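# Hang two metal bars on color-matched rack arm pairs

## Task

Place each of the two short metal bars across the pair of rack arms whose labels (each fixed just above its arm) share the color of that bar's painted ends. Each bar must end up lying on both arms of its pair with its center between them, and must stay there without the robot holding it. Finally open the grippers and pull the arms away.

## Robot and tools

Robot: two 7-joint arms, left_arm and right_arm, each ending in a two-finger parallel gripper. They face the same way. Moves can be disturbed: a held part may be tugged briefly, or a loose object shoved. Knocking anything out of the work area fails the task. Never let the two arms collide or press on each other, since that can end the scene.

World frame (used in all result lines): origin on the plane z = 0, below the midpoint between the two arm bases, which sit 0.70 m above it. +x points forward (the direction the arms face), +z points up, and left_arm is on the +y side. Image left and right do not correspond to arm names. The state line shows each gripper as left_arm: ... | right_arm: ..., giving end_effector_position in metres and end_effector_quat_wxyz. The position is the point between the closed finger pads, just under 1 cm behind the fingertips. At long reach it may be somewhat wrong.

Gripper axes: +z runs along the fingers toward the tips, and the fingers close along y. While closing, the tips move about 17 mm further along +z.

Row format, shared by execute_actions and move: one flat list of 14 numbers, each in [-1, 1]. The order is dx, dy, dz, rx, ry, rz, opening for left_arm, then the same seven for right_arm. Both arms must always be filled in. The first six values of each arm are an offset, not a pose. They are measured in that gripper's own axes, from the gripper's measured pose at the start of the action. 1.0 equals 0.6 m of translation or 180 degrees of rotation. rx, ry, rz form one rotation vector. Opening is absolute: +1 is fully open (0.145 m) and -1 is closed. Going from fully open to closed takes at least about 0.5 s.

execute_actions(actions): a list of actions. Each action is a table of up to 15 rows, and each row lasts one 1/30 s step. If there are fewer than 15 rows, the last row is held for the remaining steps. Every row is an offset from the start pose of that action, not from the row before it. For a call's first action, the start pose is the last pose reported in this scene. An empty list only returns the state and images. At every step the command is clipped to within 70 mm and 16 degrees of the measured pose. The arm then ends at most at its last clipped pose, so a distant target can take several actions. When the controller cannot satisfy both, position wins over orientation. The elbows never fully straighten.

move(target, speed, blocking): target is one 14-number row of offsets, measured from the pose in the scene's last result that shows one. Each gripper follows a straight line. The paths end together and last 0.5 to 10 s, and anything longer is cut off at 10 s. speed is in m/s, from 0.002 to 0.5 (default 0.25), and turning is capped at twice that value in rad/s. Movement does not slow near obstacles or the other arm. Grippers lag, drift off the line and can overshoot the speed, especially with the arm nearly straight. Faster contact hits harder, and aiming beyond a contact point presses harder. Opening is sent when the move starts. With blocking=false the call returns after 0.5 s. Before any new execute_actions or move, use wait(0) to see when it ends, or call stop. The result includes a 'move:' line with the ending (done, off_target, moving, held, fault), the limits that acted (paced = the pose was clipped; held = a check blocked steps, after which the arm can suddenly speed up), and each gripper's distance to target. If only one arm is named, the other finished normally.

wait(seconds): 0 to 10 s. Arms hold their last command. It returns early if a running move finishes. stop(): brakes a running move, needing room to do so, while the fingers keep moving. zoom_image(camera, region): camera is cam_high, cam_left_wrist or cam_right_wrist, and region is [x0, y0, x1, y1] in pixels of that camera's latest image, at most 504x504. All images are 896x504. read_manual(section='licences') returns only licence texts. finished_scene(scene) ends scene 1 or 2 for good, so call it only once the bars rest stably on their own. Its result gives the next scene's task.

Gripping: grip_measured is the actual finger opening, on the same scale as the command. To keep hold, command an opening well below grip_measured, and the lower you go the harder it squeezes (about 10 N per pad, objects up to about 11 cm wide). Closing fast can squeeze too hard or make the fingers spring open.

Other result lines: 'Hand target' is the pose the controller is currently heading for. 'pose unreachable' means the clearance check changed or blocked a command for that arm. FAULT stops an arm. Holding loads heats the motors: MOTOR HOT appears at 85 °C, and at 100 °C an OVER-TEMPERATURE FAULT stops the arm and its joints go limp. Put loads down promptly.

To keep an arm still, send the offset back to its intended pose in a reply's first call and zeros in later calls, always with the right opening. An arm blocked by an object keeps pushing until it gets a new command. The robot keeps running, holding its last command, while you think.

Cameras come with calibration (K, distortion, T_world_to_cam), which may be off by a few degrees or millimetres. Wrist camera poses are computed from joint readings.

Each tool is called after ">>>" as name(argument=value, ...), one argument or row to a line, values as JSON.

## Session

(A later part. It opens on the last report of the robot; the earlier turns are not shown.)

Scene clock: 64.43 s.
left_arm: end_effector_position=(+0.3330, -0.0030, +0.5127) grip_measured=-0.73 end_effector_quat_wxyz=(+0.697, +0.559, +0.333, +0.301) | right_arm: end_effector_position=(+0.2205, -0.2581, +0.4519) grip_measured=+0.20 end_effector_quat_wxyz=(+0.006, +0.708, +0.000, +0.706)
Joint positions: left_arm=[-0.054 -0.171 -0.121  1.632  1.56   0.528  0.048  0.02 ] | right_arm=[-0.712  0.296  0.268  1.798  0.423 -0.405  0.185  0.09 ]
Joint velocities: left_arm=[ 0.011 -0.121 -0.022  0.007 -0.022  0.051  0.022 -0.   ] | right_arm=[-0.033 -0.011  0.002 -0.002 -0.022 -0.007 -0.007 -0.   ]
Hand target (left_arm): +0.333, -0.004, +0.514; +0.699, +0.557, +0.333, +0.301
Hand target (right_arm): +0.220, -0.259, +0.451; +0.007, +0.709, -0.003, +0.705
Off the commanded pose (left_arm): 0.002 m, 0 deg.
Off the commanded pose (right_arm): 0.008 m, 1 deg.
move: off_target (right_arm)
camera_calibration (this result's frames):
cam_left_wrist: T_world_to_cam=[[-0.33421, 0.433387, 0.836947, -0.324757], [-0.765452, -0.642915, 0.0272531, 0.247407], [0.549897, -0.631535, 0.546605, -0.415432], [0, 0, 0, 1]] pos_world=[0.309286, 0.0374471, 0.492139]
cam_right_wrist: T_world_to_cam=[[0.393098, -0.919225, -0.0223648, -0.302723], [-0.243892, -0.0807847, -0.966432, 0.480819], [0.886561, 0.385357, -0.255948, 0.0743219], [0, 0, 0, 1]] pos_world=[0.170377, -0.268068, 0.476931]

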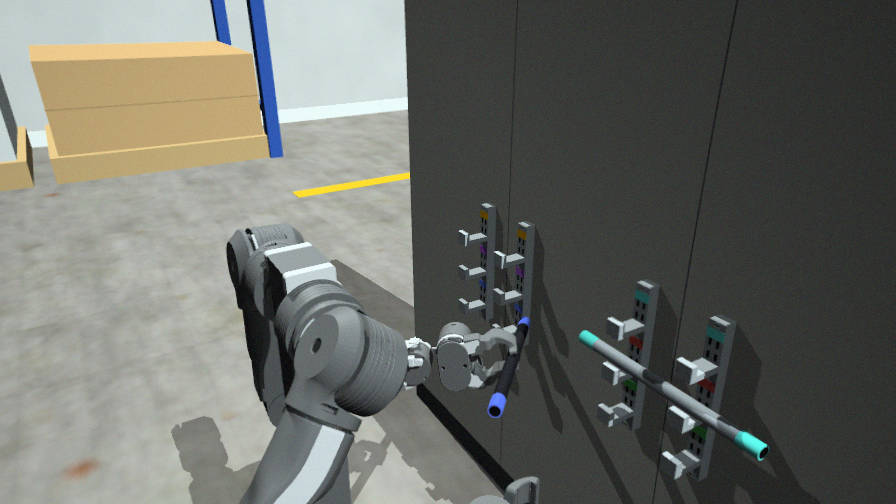

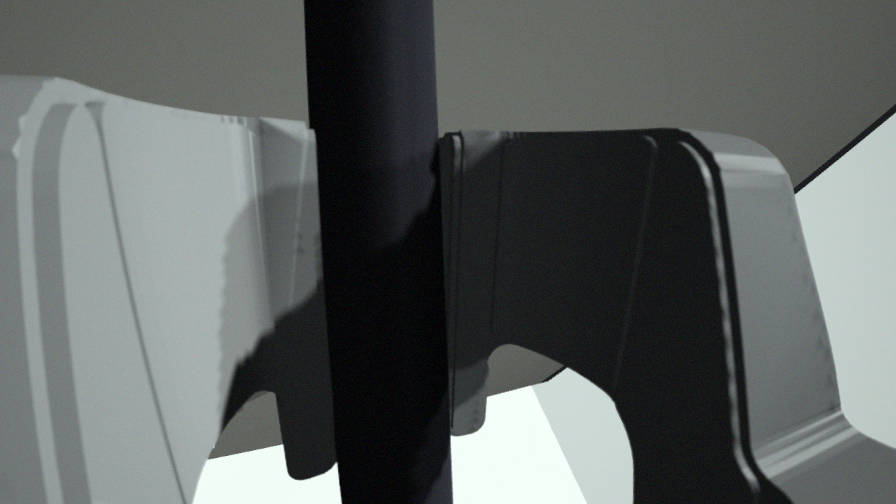

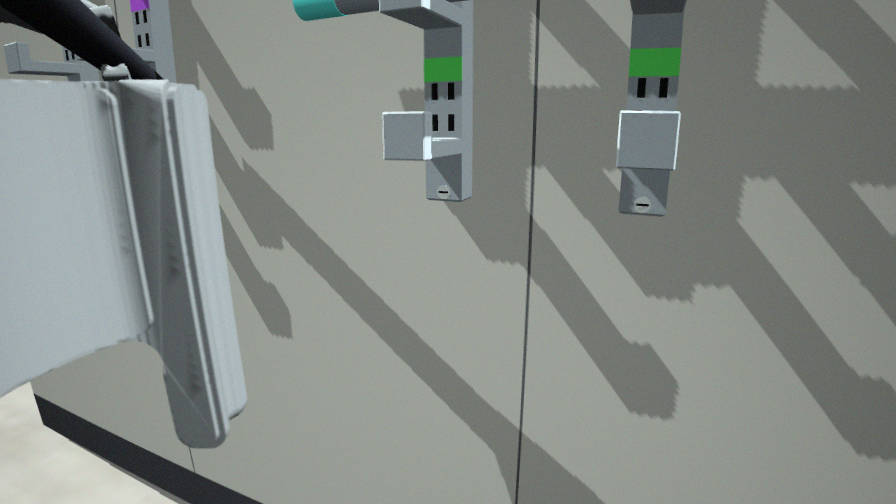

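>>> move(
  target=[0.218,0.065,-0.207,0.034,0.202,0.055,-1, 0,0,0,0,0,0.5,0.0],
  speed=0.2,
)

Scene clock: 69.53 s.
left_arm: end_effector_position=(+0.3099, +0.1777, +0.5142) grip_measured=-0.73 end_effector_quat_wxyz=(+0.501, +0.502, +0.500, +0.498) | right_arm: end_effector_position=(+0.2198, -0.2562, +0.4543) grip_measured=+0.00 end_effector_quat_wxyz=(+0.499, -0.505, +0.491, -0.505)
Joint positions: left_arm=[-0.271 -0.173  0.255  1.997  1.516  0.307 -0.127  0.02 ] | right_arm=[-0.521 -0.1    0.625  1.79   1.581  0.633  0.346  0.076]
Joint velocities: left_arm=[-0.055 -0.055  0.002 -0.022  0.022  0.095 -0.022 -0.   ] | right_arm=[ 0.033  0.011 -0.012 -0.012 -0.022 -0.022 -0.022 -0.   ]
Hand target (left_arm): +0.310, +0.179, +0.517; +0.501, +0.499, +0.499, +0.501
Hand target (right_arm): +0.219, -0.257, +0.453; +0.498, -0.505, +0.493, -0.503
Off the commanded pose (left_arm): 0.003 m, 0 deg.
Off the commanded pose (right_arm): 0.003 m, 1 deg.
joint sent to its limit (left arm) — the command would take joint 2 (shoulder roll) past its lower limit, so that joint was sent only as far as its limit.
joint sent to its limit (right arm) — the command would take joint 5 (forearm roll) past its upper limit, so that joint was sent only as far as its limit.
move: done
camera_calibration (this result's frames):
cam_left_wrist: T_world_to_cam=[[-0.387145, 0.0390786, 0.92119, -0.368869], [-0.241969, -0.968389, -0.0606105, 0.286619], [0.889702, -0.246364, 0.384363, -0.379763], [0, 0, 0, 1]] pos_world=[0.264423, 0.198414, 0.503137]
cam_right_wrist: T_world_to_cam=[[0.409068, 0.0157377, -0.912368, 0.339752], [-0.248429, 0.964004, -0.0947569, 0.3558], [0.878035, 0.265421, 0.398253, -0.251229], [0, 0, 0, 1]] pos_world=[0.169998, -0.281658, 0.443746]

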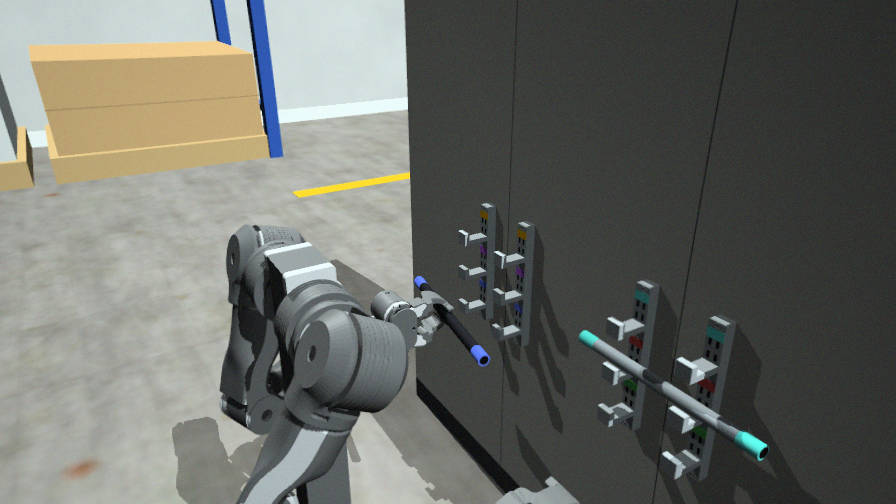

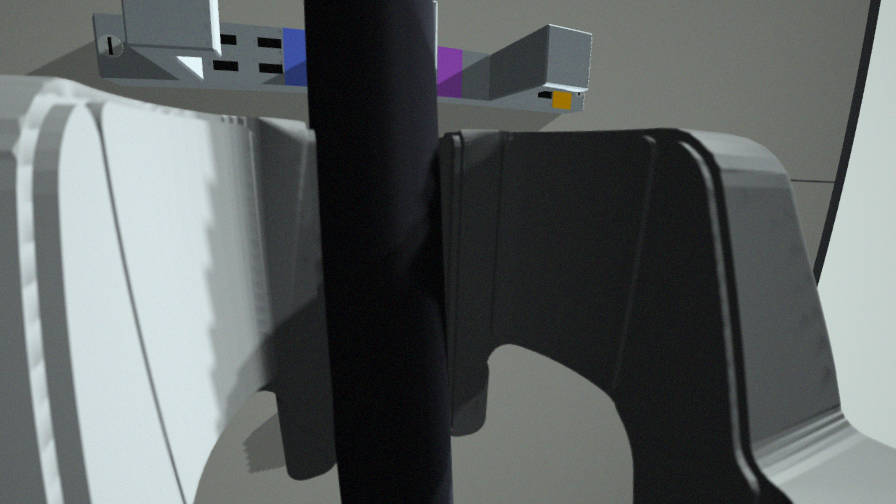

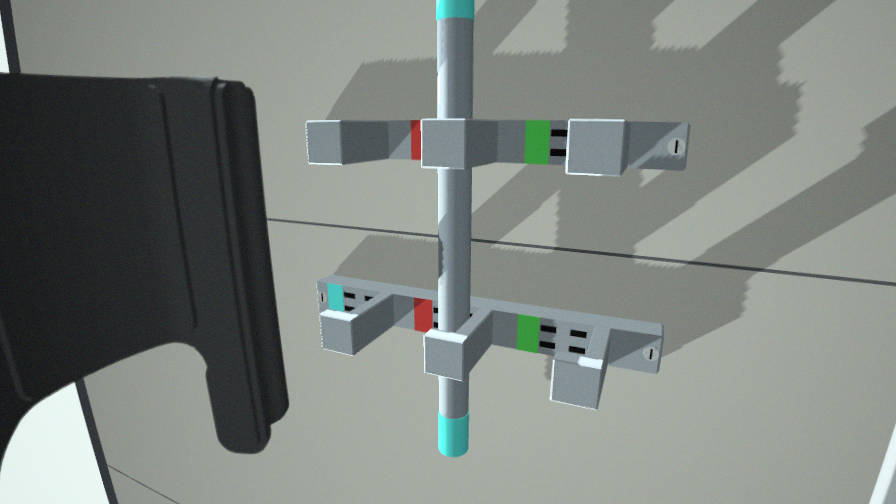

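>>> move(
  target=[0,-0.01,0.217,0,0,0,-1, -0.085,-0.177,0.2,0,0,0,-0.15],
  speed=0.12,
)

Scene clock: 72.47 s.
left_arm: end_effector_position=(+0.4375, +0.1791, +0.5020) grip_measured=-0.73 end_effector_quat_wxyz=(+0.496, +0.508, +0.501, +0.495) | right_arm: end_effector_position=(+0.3376, -0.2033, +0.5598) grip_measured=-0.15 end_effector_quat_wxyz=(+0.500, -0.505, +0.488, -0.507)
Joint positions: left_arm=[ 0.299 -0.096  0.255  1.379  1.419  0.238 -0.095  0.02 ] | right_arm=[-0.032 -0.166  0.395  2.03   1.572  0.444 -0.377  0.064]
Joint velocities: left_arm=[ 0.011 -0.055 -0.007 -0.012  0.007 -0.022  0.037 -0.   ] | right_arm=[-0.011 -0.011  0.007  0.022 -0.007 -0.007 -0.095 -0.   ]
Hand target (left_arm): +0.440, +0.180, +0.506; +0.498, +0.504, +0.498, +0.500
Hand target (right_arm): +0.338, -0.204, +0.559; +0.498, -0.505, +0.491, -0.507
Off the commanded pose (left_arm): 0.007 m, 1 deg.
Off the commanded pose (right_arm): 0.002 m, 0 deg.
joint sent to its limit (right arm) — the command would take joint 2 (shoulder roll) past its lower limit, so that joint was sent only as far as its limit.
move: off_target (left_arm)
camera_calibration (this result's frames):
cam_left_wrist: T_world_to_cam=[[-0.372842, 0.0336363, 0.927285, -0.31669], [-0.245138, -0.967408, -0.0634731, 0.3208], [0.894928, -0.250978, 0.368936, -0.481964], [0, 0, 0, 1]] pos_world=[0.391888, 0.200034, 0.491838]
cam_right_wrist: T_world_to_cam=[[0.413556, 0.0122872, -0.910396, 0.383638], [-0.249542, 0.96315, -0.100358, 0.347458], [0.875614, 0.268686, 0.401383, -0.411004], [0, 0, 0, 1]] pos_world=[0.28793, -0.228937, 0.549102]

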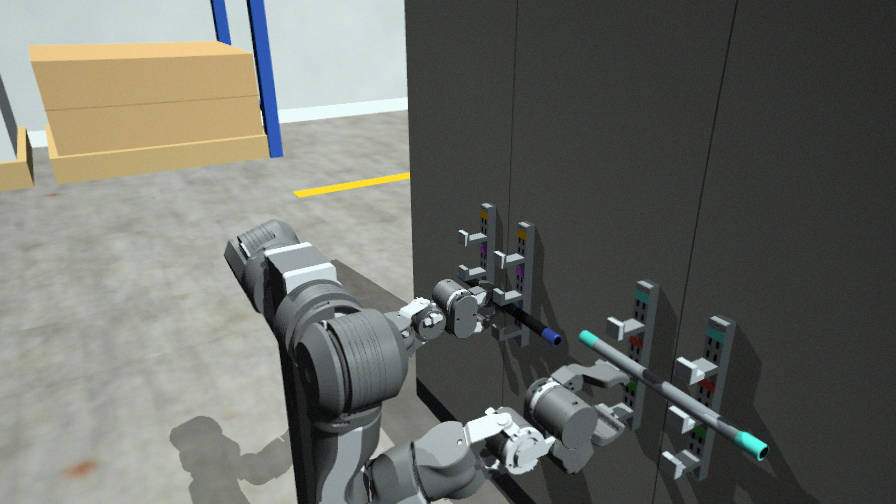

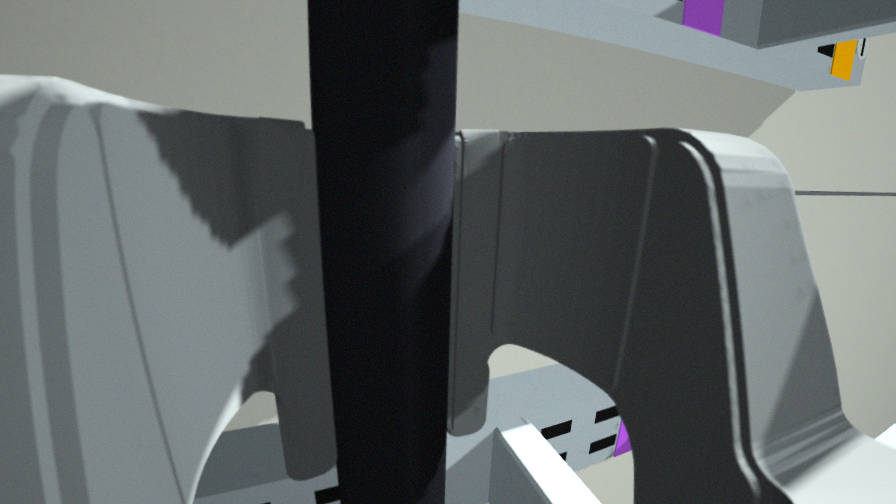

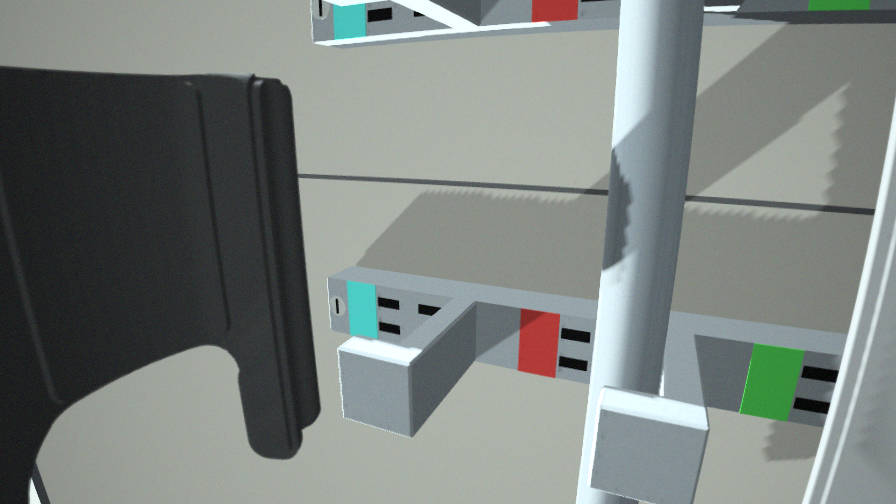

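>>> zoom_image(
  camera="cam_high",
  region=[430,220,590,360],
)

Region (430, 220, 590, 360) of cam_high's 896x504 image, scaled by 3.150, with more detail than that image has; it fills the top 441 rows of this view, and the rest is white.

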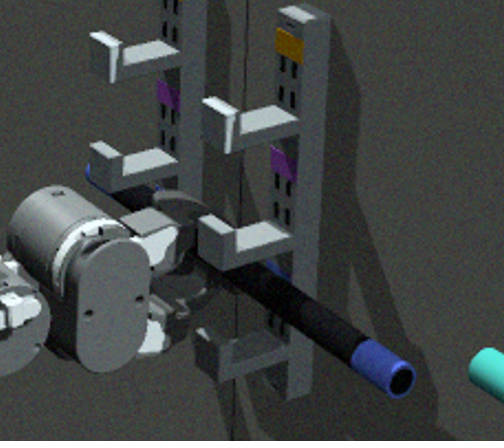

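>>> move(
  target=[0.02,-0.05,0,0,0,0,-1, 0,0.017,0.165,0,0,0,-0.15],
  speed=0.08,
)

Scene clock: 74.73 s.
left_arm: end_effector_position=(+0.4367, +0.1905, +0.4733) grip_measured=-0.73 end_effector_quat_wxyz=(+0.497, +0.507, +0.501, +0.494) | right_arm: end_effector_position=(+0.4365, -0.2051, +0.5488) grip_measured=-0.15 end_effector_quat_wxyz=(+0.500, -0.504, +0.492, -0.504)
Joint positions: left_arm=[ 0.293 -0.045  0.262  1.243  1.438  0.241  0.039  0.02 ] | right_arm=[ 0.365 -0.097  0.365  1.517  1.431  0.37  -0.258  0.064]
Joint velocities: left_arm=[-0.011 -0.033 -0.012 -0.007 -0.037 -0.066 -0.007 -0.   ] | right_arm=[-0.077 -0.011  0.007 -0.007 -0.051 -0.051 -0.066  0.   ]
Hand target (left_arm): +0.437, +0.191, +0.472; +0.495, +0.508, +0.502, +0.495
Hand target (right_arm): +0.437, -0.205, +0.550; +0.500, -0.503, +0.491, -0.506
Off the commanded pose (left_arm): 0.001 m, 0 deg.
Off the commanded pose (right_arm): 0.003 m, 1 deg.
move: done
camera_calibration (this result's frames):
cam_left_wrist: T_world_to_cam=[[-0.374258, 0.0373254, 0.926573, -0.29042], [-0.246308, -0.9673, -0.0605218, 0.32891], [0.894015, -0.250873, 0.371214, -0.468513], [0, 0, 0, 1]] pos_world=[0.391179, 0.211457, 0.46292]
cam_right_wrist: T_world_to_cam=[[0.407676, 0.0174547, -0.91296, 0.337828], [-0.248478, 0.964209, -0.0925217, 0.368156], [0.878669, 0.26457, 0.397422, -0.492718], [0, 0, 0, 1]] pos_world=[0.386691, -0.230518, 0.538303]

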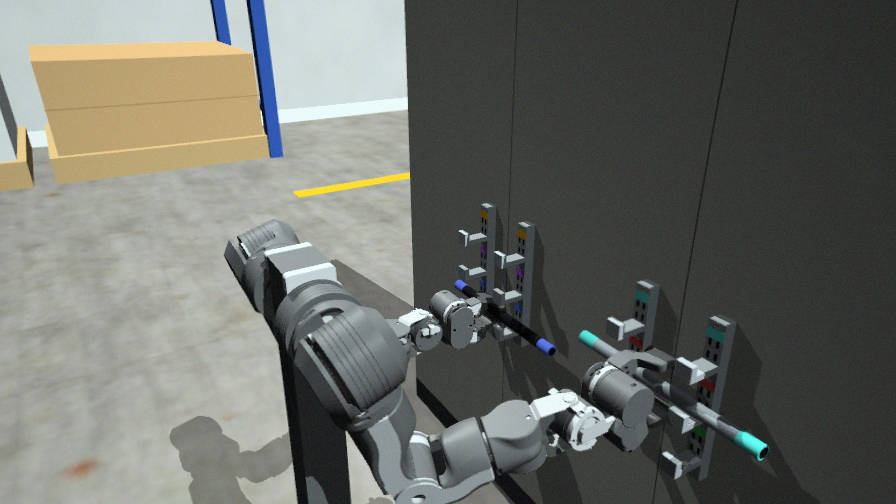

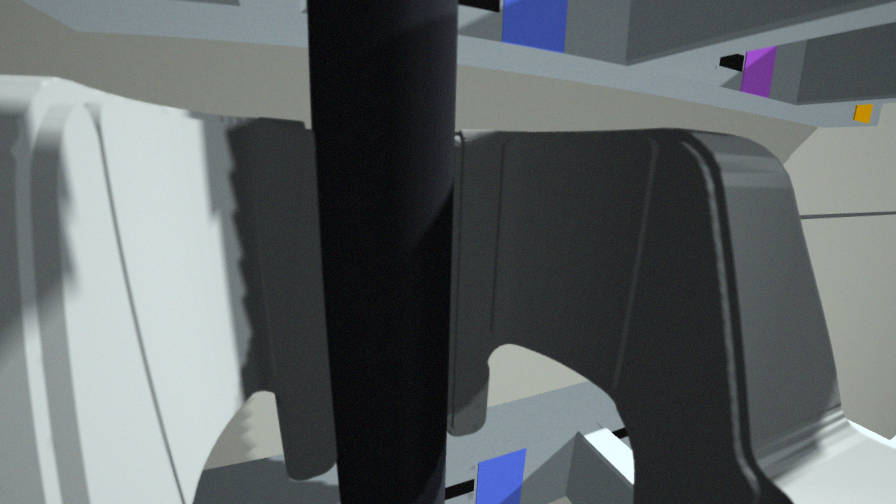

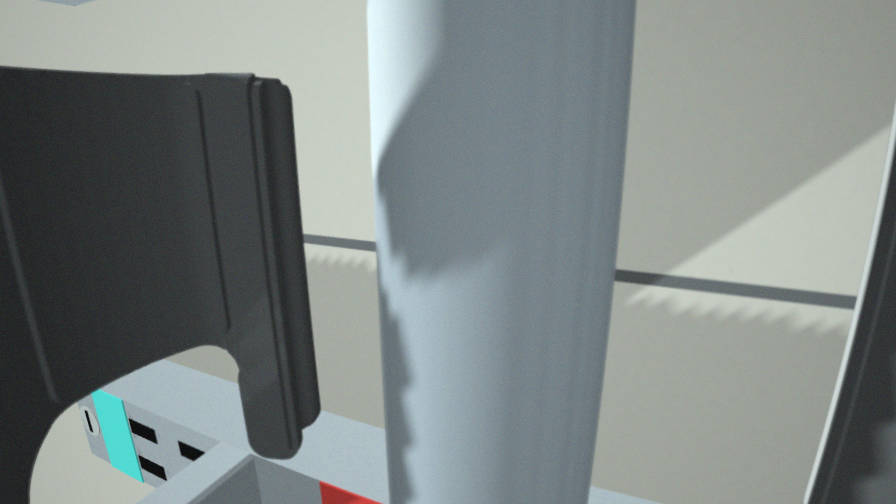

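>>> move(
  target=[0,-0.02,0,0,0,0,-1, 0,0,0,0,0,0,-1],
  speed=0.03,
)

>>> zoom_image(
  camera="cam_high",
  region=[430,220,590,360],
)

Scene clock: 75.83 s.
left_arm: end_effector_position=(+0.4372, +0.1906, +0.4724) grip_measured=-0.73 end_effector_quat_wxyz=(+0.509, +0.495, +0.491, +0.504) | right_arm: end_effector_position=(+0.4365, -0.2051, +0.5488) grip_measured=-1.00 end_effector_quat_wxyz=(+0.499, -0.505, +0.492, -0.504)
Joint positions: left_arm=[ 0.298 -0.04   0.262  1.2    1.436  0.238  0.121  0.02 ] | right_arm=[ 0.365 -0.097  0.365  1.517  1.431  0.37  -0.259  0.   ]
Joint velocities: left_arm=[-0.033  0.033 -0.012 -0.017  0.007  0.066 -0.007 -0.   ] | right_arm=[-0.055 -0.033  0.017  0.012 -0.007  0.051 -0.095  0.   ]
Hand target (left_arm): +0.436, +0.191, +0.461; +0.497, +0.507, +0.502, +0.494
Hand target (right_arm): +0.437, -0.205, +0.549; +0.500, -0.504, +0.492, -0.504
Off the commanded pose (left_arm): 0.011 m, 2 deg.
Off the commanded pose (right_arm): 0.000 m, 0 deg.
move: off_target (left_arm)
camera_calibration (this result's frames):
cam_left_wrist: T_world_to_cam=[[-0.414008, 0.0412575, 0.909338, -0.264676], [-0.244602, -0.967273, -0.0674778, 0.331579], [0.876794, -0.250363, 0.41055, -0.47971], [0, 0, 0, 1]] pos_world=[0.392134, 0.211546, 0.459999]
cam_right_wrist: T_world_to_cam=[[0.407328, 0.0174493, -0.913115, 0.338007], [-0.248507, 0.96421, -0.0924298, 0.368114], [0.878822, 0.264565, 0.397086, -0.492577], [0, 0, 0, 1]] pos_world=[0.386687, -0.230519, 0.538259]

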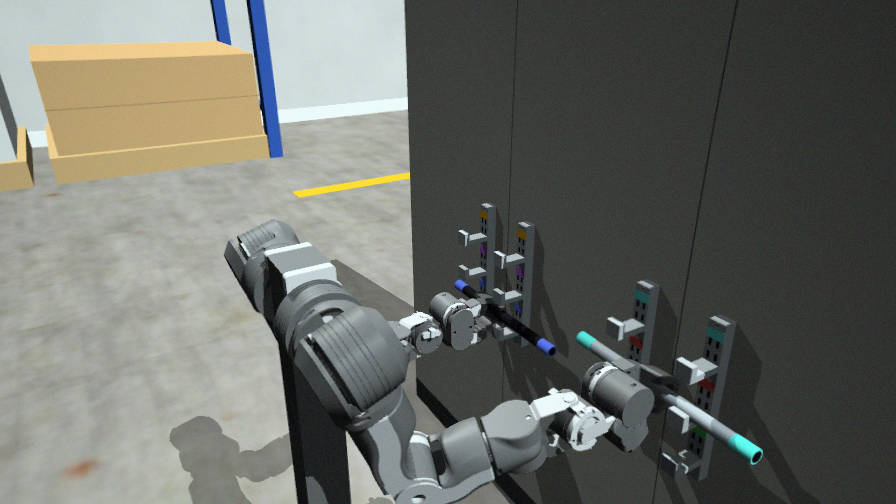

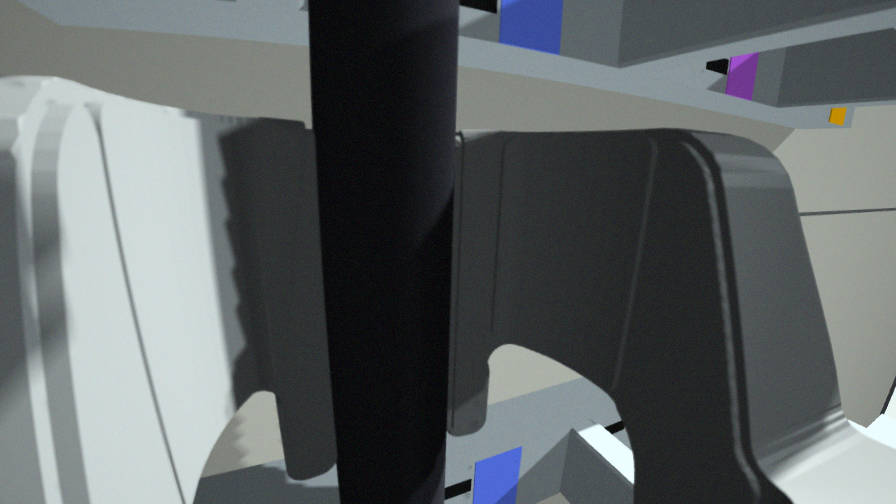

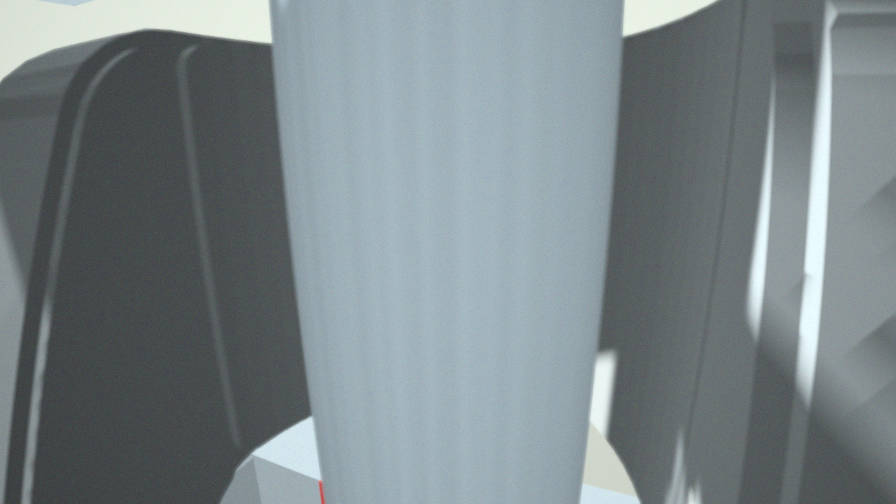

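Region (430, 220, 590, 360) of cam_high's 896x504 image, scaled by 3.150, with more detail than that image has; it fills the top 441 rows of this view, and the rest is white.

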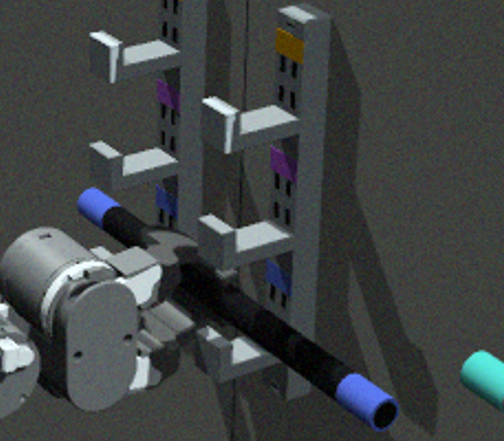

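>>> move(
  target=[0,0.012,0,0,0,0,-0.2, 0,0,0,0,0,0,-0.3],
  speed=0.05,
)

>>> move(
  target=[0,0,-0.15,0,0,0,-0.2, 0,0,-0.03,0,0,0,-0.3],
  speed=0.1,
)

Scene clock: 77.23 s.
left_arm: end_effector_position=(+0.4375, +0.1911, +0.4796) grip_measured=-0.20 end_effector_quat_wxyz=(+0.509, +0.495, +0.491, +0.506) | right_arm: end_effector_position=(+0.4365, -0.2051, +0.5488) grip_measured=-0.30 end_effector_quat_wxyz=(+0.499, -0.505, +0.492, -0.504)
Joint positions: left_arm=[ 0.297 -0.043  0.262  1.233  1.439  0.239  0.092  0.061] | right_arm=[ 0.365 -0.097  0.365  1.517  1.431  0.37  -0.259  0.053]
Joint velocities: left_arm=[-0.011  0.011  0.017 -0.002 -0.037  0.007 -0.007 -0.   ] | right_arm=[-0.077  0.033 -0.002 -0.012  0.007  0.081 -0.066  0.   ]
Hand target (left_arm): +0.437, +0.190, +0.480; +0.509, +0.495, +0.491, +0.504
Hand target (right_arm): +0.437, -0.205, +0.549; +0.499, -0.505, +0.492, -0.504
Off the commanded pose (left_arm): 0.001 m, 0 deg.
Off the commanded pose (right_arm): 0.000 m, 0 deg.
move: done
camera_calibration (this result's frames):
cam_left_wrist: T_world_to_cam=[[-0.41655, 0.0383879, 0.908302, -0.269014], [-0.242034, -0.967732, -0.0700977, 0.332852], [0.876302, -0.249039, 0.4124, -0.483722], [0, 0, 0, 1]] pos_world=[0.39239, 0.211973, 0.467165]
cam_right_wrist: T_world_to_cam=[[0.407328, 0.0174493, -0.913115, 0.338007], [-0.248507, 0.96421, -0.0924298, 0.368114], [0.878822, 0.264565, 0.397086, -0.492577], [0, 0, 0, 1]] pos_world=[0.386687, -0.230519, 0.538259]

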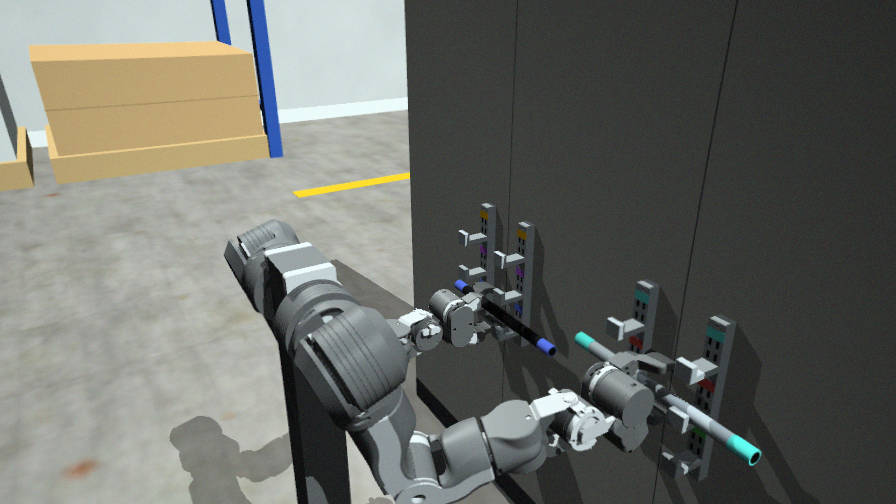

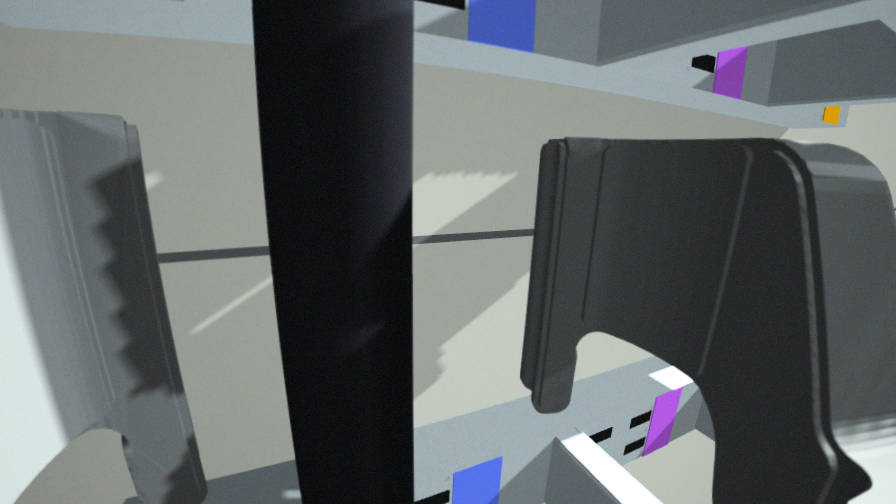

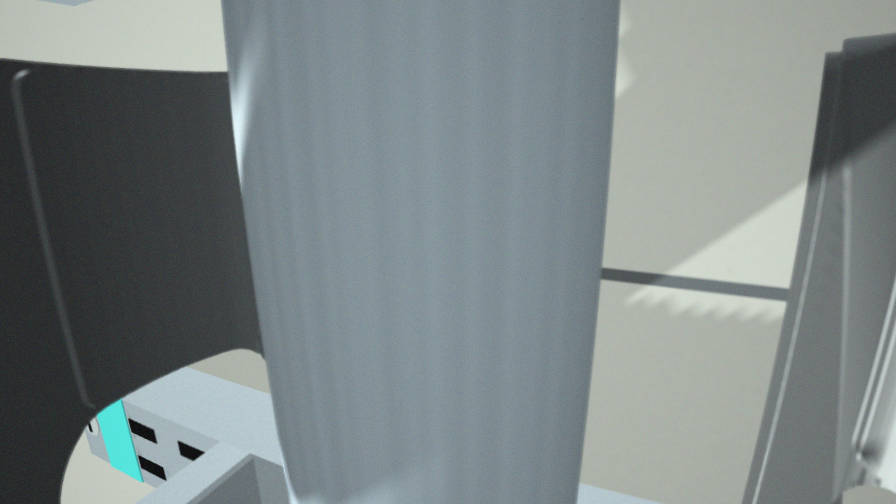

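Scene clock: 78.40 s.
left_arm: end_effector_position=(+0.3473, +0.1899, +0.4749) grip_measured=-0.20 end_effector_quat_wxyz=(+0.507, +0.496, +0.495, +0.502) | right_arm: end_effector_position=(+0.4190, -0.2052, +0.5484) grip_measured=-0.30 end_effector_quat_wxyz=(+0.499, -0.504, +0.492, -0.505)
Joint positions: left_arm=[-0.109 -0.089  0.268  1.661  1.507  0.281  0.058  0.061] | right_arm=[ 0.291 -0.107  0.365  1.613  1.455  0.379 -0.281  0.053]
Joint velocities: left_arm=[ 0.011 -0.055  0.002  0.002 -0.007  0.022  0.022 -0.   ] | right_arm=[ 0.011 -0.033 -0.007  0.002  0.037 -0.081  0.051  0.   ]
Hand target (left_arm): +0.348, +0.190, +0.478; +0.511, +0.493, +0.492, +0.504
Hand target (right_arm): +0.418, -0.205, +0.549; +0.499, -0.505, +0.491, -0.504
Off the commanded pose (left_arm): 0.003 m, 1 deg.
Off the commanded pose (right_arm): 0.001 m, 0 deg.
move: done
camera_calibration (this result's frames):
cam_left_wrist: T_world_to_cam=[[-0.406913, 0.0429058, 0.912459, -0.308363], [-0.242249, -0.968199, -0.0625046, 0.30609], [0.88076, -0.246476, 0.404366, -0.401256], [0, 0, 0, 1]] pos_world=[0.302083, 0.210686, 0.462755]
cam_right_wrist: T_world_to_cam=[[0.40834, 0.0153746, -0.9127, 0.343695], [-0.246971, 0.964429, -0.0942482, 0.364247], [0.878785, 0.263896, 0.397612, -0.477415], [0, 0, 0, 1]] pos_world=[0.36916, -0.230587, 0.537846]

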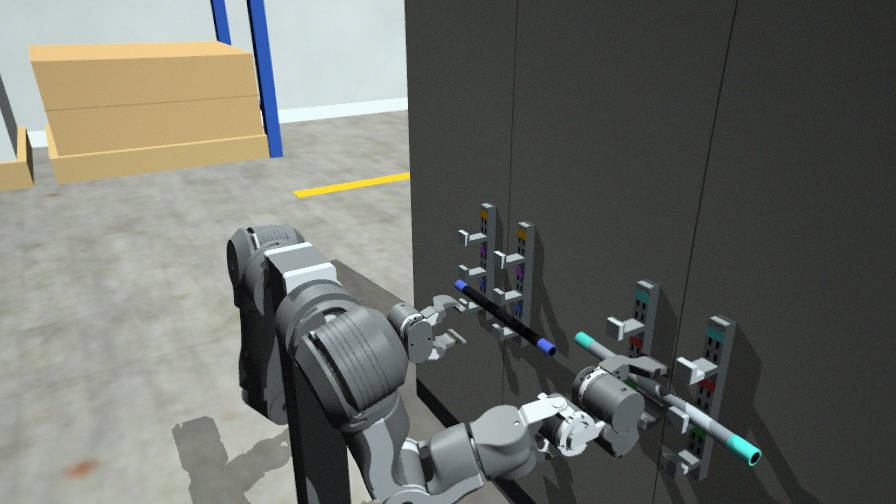

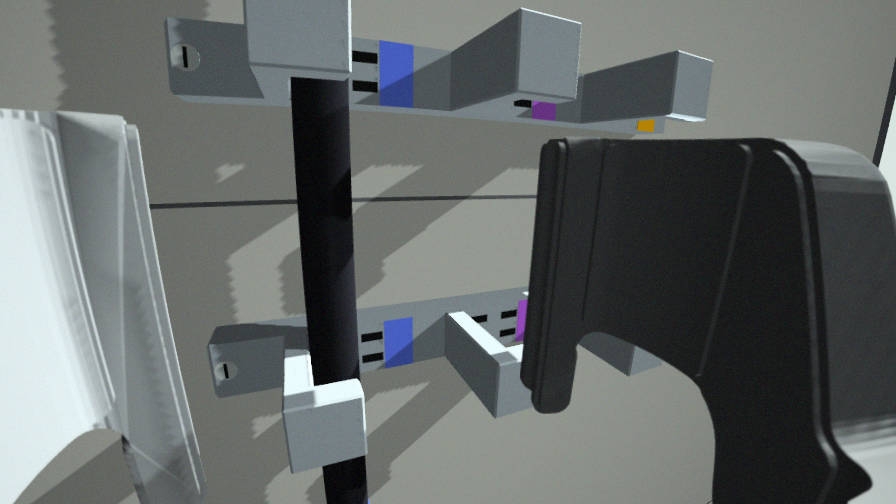

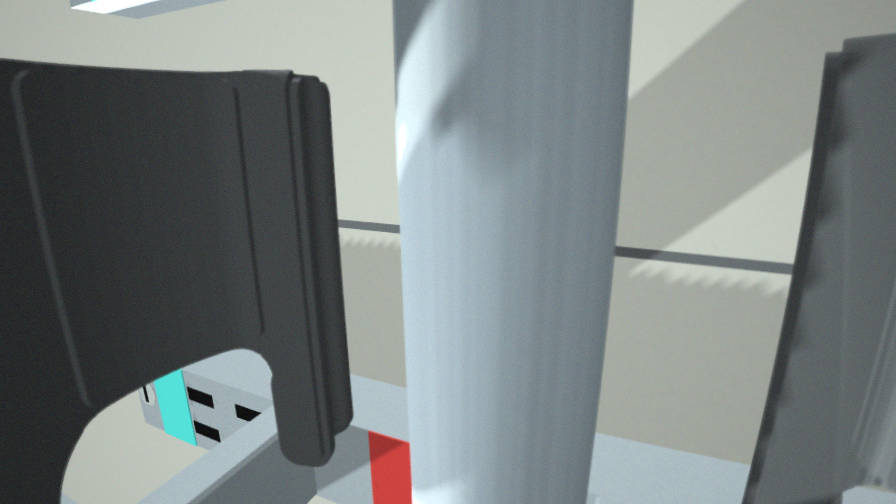

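>>> move(
  target=[0,0,-0.1,0,0,0,-0.2, 0,0,-0.01,0,0,0,-0.3],
  speed=0.1,
)

>>> move(
  target=[0,0,0,0,0,0,-0.2, 0,0,0,0,0,0,-1],
)

Scene clock: 79.80 s.
left_arm: end_effector_position=(+0.2873, +0.1895, +0.4713) grip_measured=-0.20 end_effector_quat_wxyz=(+0.505, +0.497, +0.499, +0.499) | right_arm: end_effector_position=(+0.4135, -0.2057, +0.5482) grip_measured=-0.30 end_effector_quat_wxyz=(+0.499, -0.503, +0.492, -0.506)
Joint positions: left_arm=[-0.382 -0.108  0.271  1.851  1.548  0.294  0.126  0.061] | right_arm=[ 0.268 -0.109  0.365  1.64   1.462  0.38  -0.283  0.053]
Joint velocities: left_arm=[-0.187 -0.077  0.012 -0.007 -0.037  0.022  0.007 -0.   ] | right_arm=[-0.033 -0.011 -0.002  0.002  0.037 -0.095  0.066  0.   ]
Hand target (left_arm): +0.287, +0.189, +0.474; +0.508, +0.494, +0.496, +0.501
Hand target (right_arm): +0.413, -0.205, +0.548; +0.499, -0.504, +0.491, -0.505
Off the commanded pose (left_arm): 0.003 m, 1 deg.
Off the commanded pose (right_arm): 0.001 m, 0 deg.
move: done
camera_calibration (this result's frames):
cam_left_wrist: T_world_to_cam=[[-0.396624, 0.0457978, 0.916838, -0.335108], [-0.24049, -0.969056, -0.0556298, 0.287301], [0.88592, -0.242555, 0.395365, -0.34505], [0, 0, 0, 1]] pos_world=[0.241868, 0.210065, 0.459643]
cam_right_wrist: T_world_to_cam=[[0.410011, 0.0138798, -0.911975, 0.344354], [-0.244355, 0.965004, -0.0951713, 0.362925], [0.878739, 0.261866, 0.399054, -0.473581], [0, 0, 0, 1]] pos_world=[0.363647, -0.230989, 0.537567]

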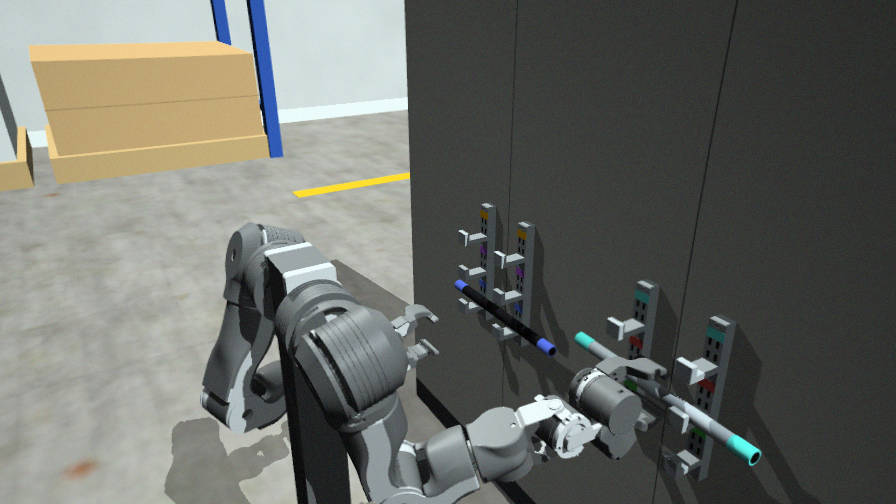

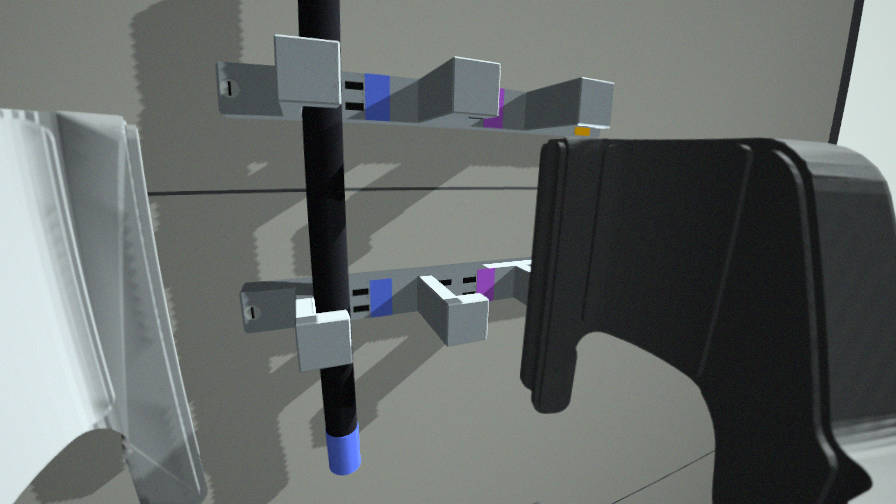

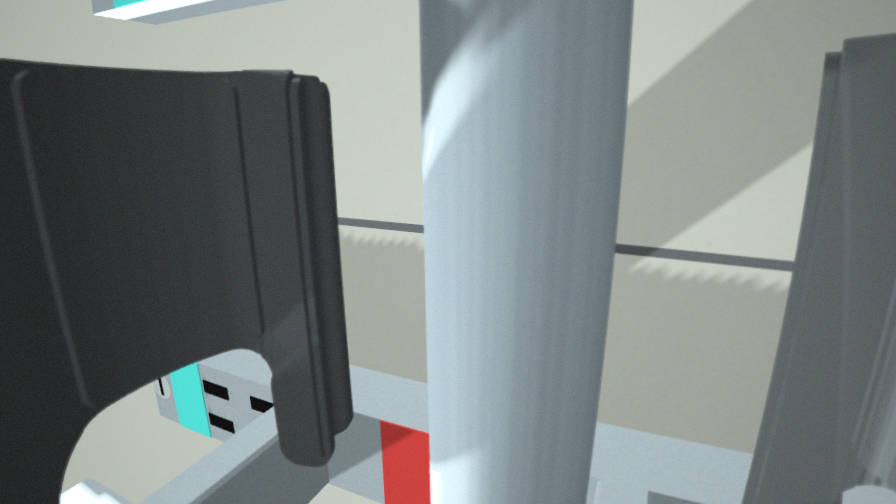

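Scene clock: 80.30 s.
left_arm: end_effector_position=(+0.2873, +0.1895, +0.4713) grip_measured=-0.20 end_effector_quat_wxyz=(+0.505, +0.497, +0.499, +0.499) | right_arm: end_effector_position=(+0.4135, -0.2056, +0.5484) grip_measured=-0.73 end_effector_quat_wxyz=(+0.500, -0.503, +0.492, -0.506)
Joint positions: left_arm=[-0.382 -0.108  0.271  1.851  1.548  0.294  0.126  0.061] | right_arm=[ 0.268 -0.109  0.365  1.64   1.465  0.38  -0.283  0.02 ]
Joint velocities: left_arm=[ 0.011  0.011  0.017  0.012  0.022  0.007  0.022 -0.   ] | right_arm=[ 0.011 -0.011  0.017  0.002  0.037 -0.081 -0.007  0.   ]
Hand target (left_arm): +0.287, +0.189, +0.471; +0.505, +0.497, +0.499, +0.499
Hand target (right_arm): +0.414, -0.206, +0.548; +0.498, -0.503, +0.492, -0.506
Off the commanded pose (left_arm): 0.000 m, 0 deg.
Off the commanded pose (right_arm): 0.000 m, 0 deg.
move: done
camera_calibration (this result's frames):
cam_left_wrist: T_world_to_cam=[[-0.396624, 0.0457978, 0.916838, -0.335108], [-0.24049, -0.969056, -0.0556298, 0.287301], [0.88592, -0.242555, 0.395365, -0.34505], [0, 0, 0, 1]] pos_world=[0.241868, 0.210065, 0.459643]
cam_right_wrist: T_world_to_cam=[[0.411228, 0.0163543, -0.911386, 0.344242], [-0.244944, 0.965047, -0.0932047, 0.362006], [0.878005, 0.261567, 0.40086, -0.474447], [0, 0, 0, 1]] pos_world=[0.363676, -0.230883, 0.537665]

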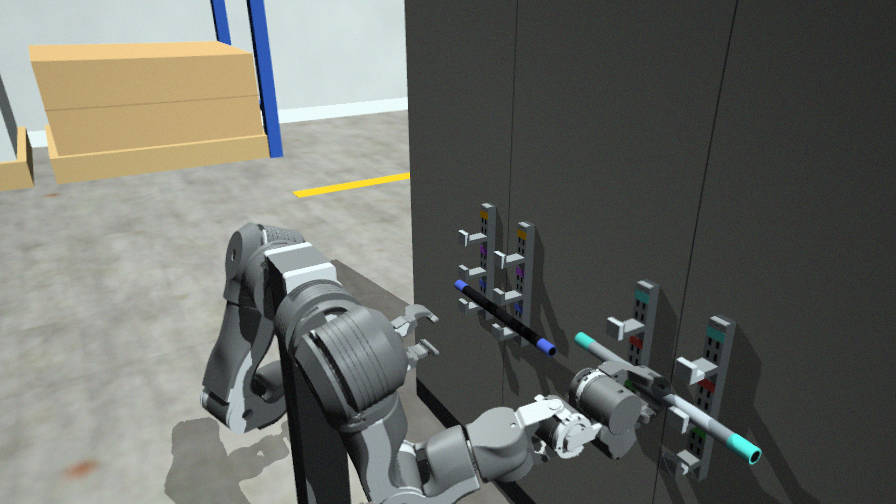

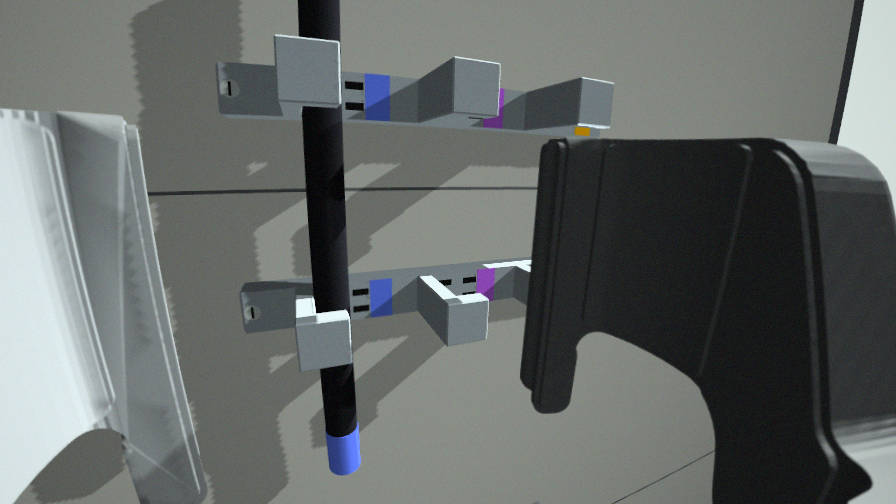

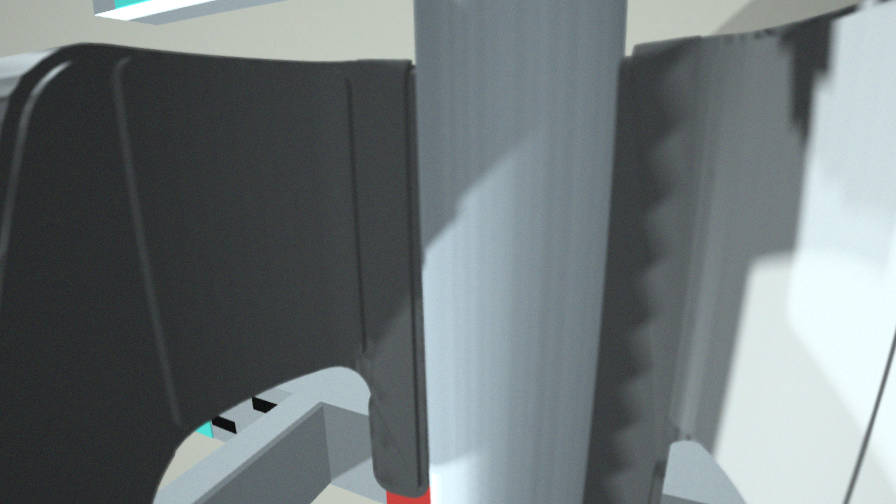

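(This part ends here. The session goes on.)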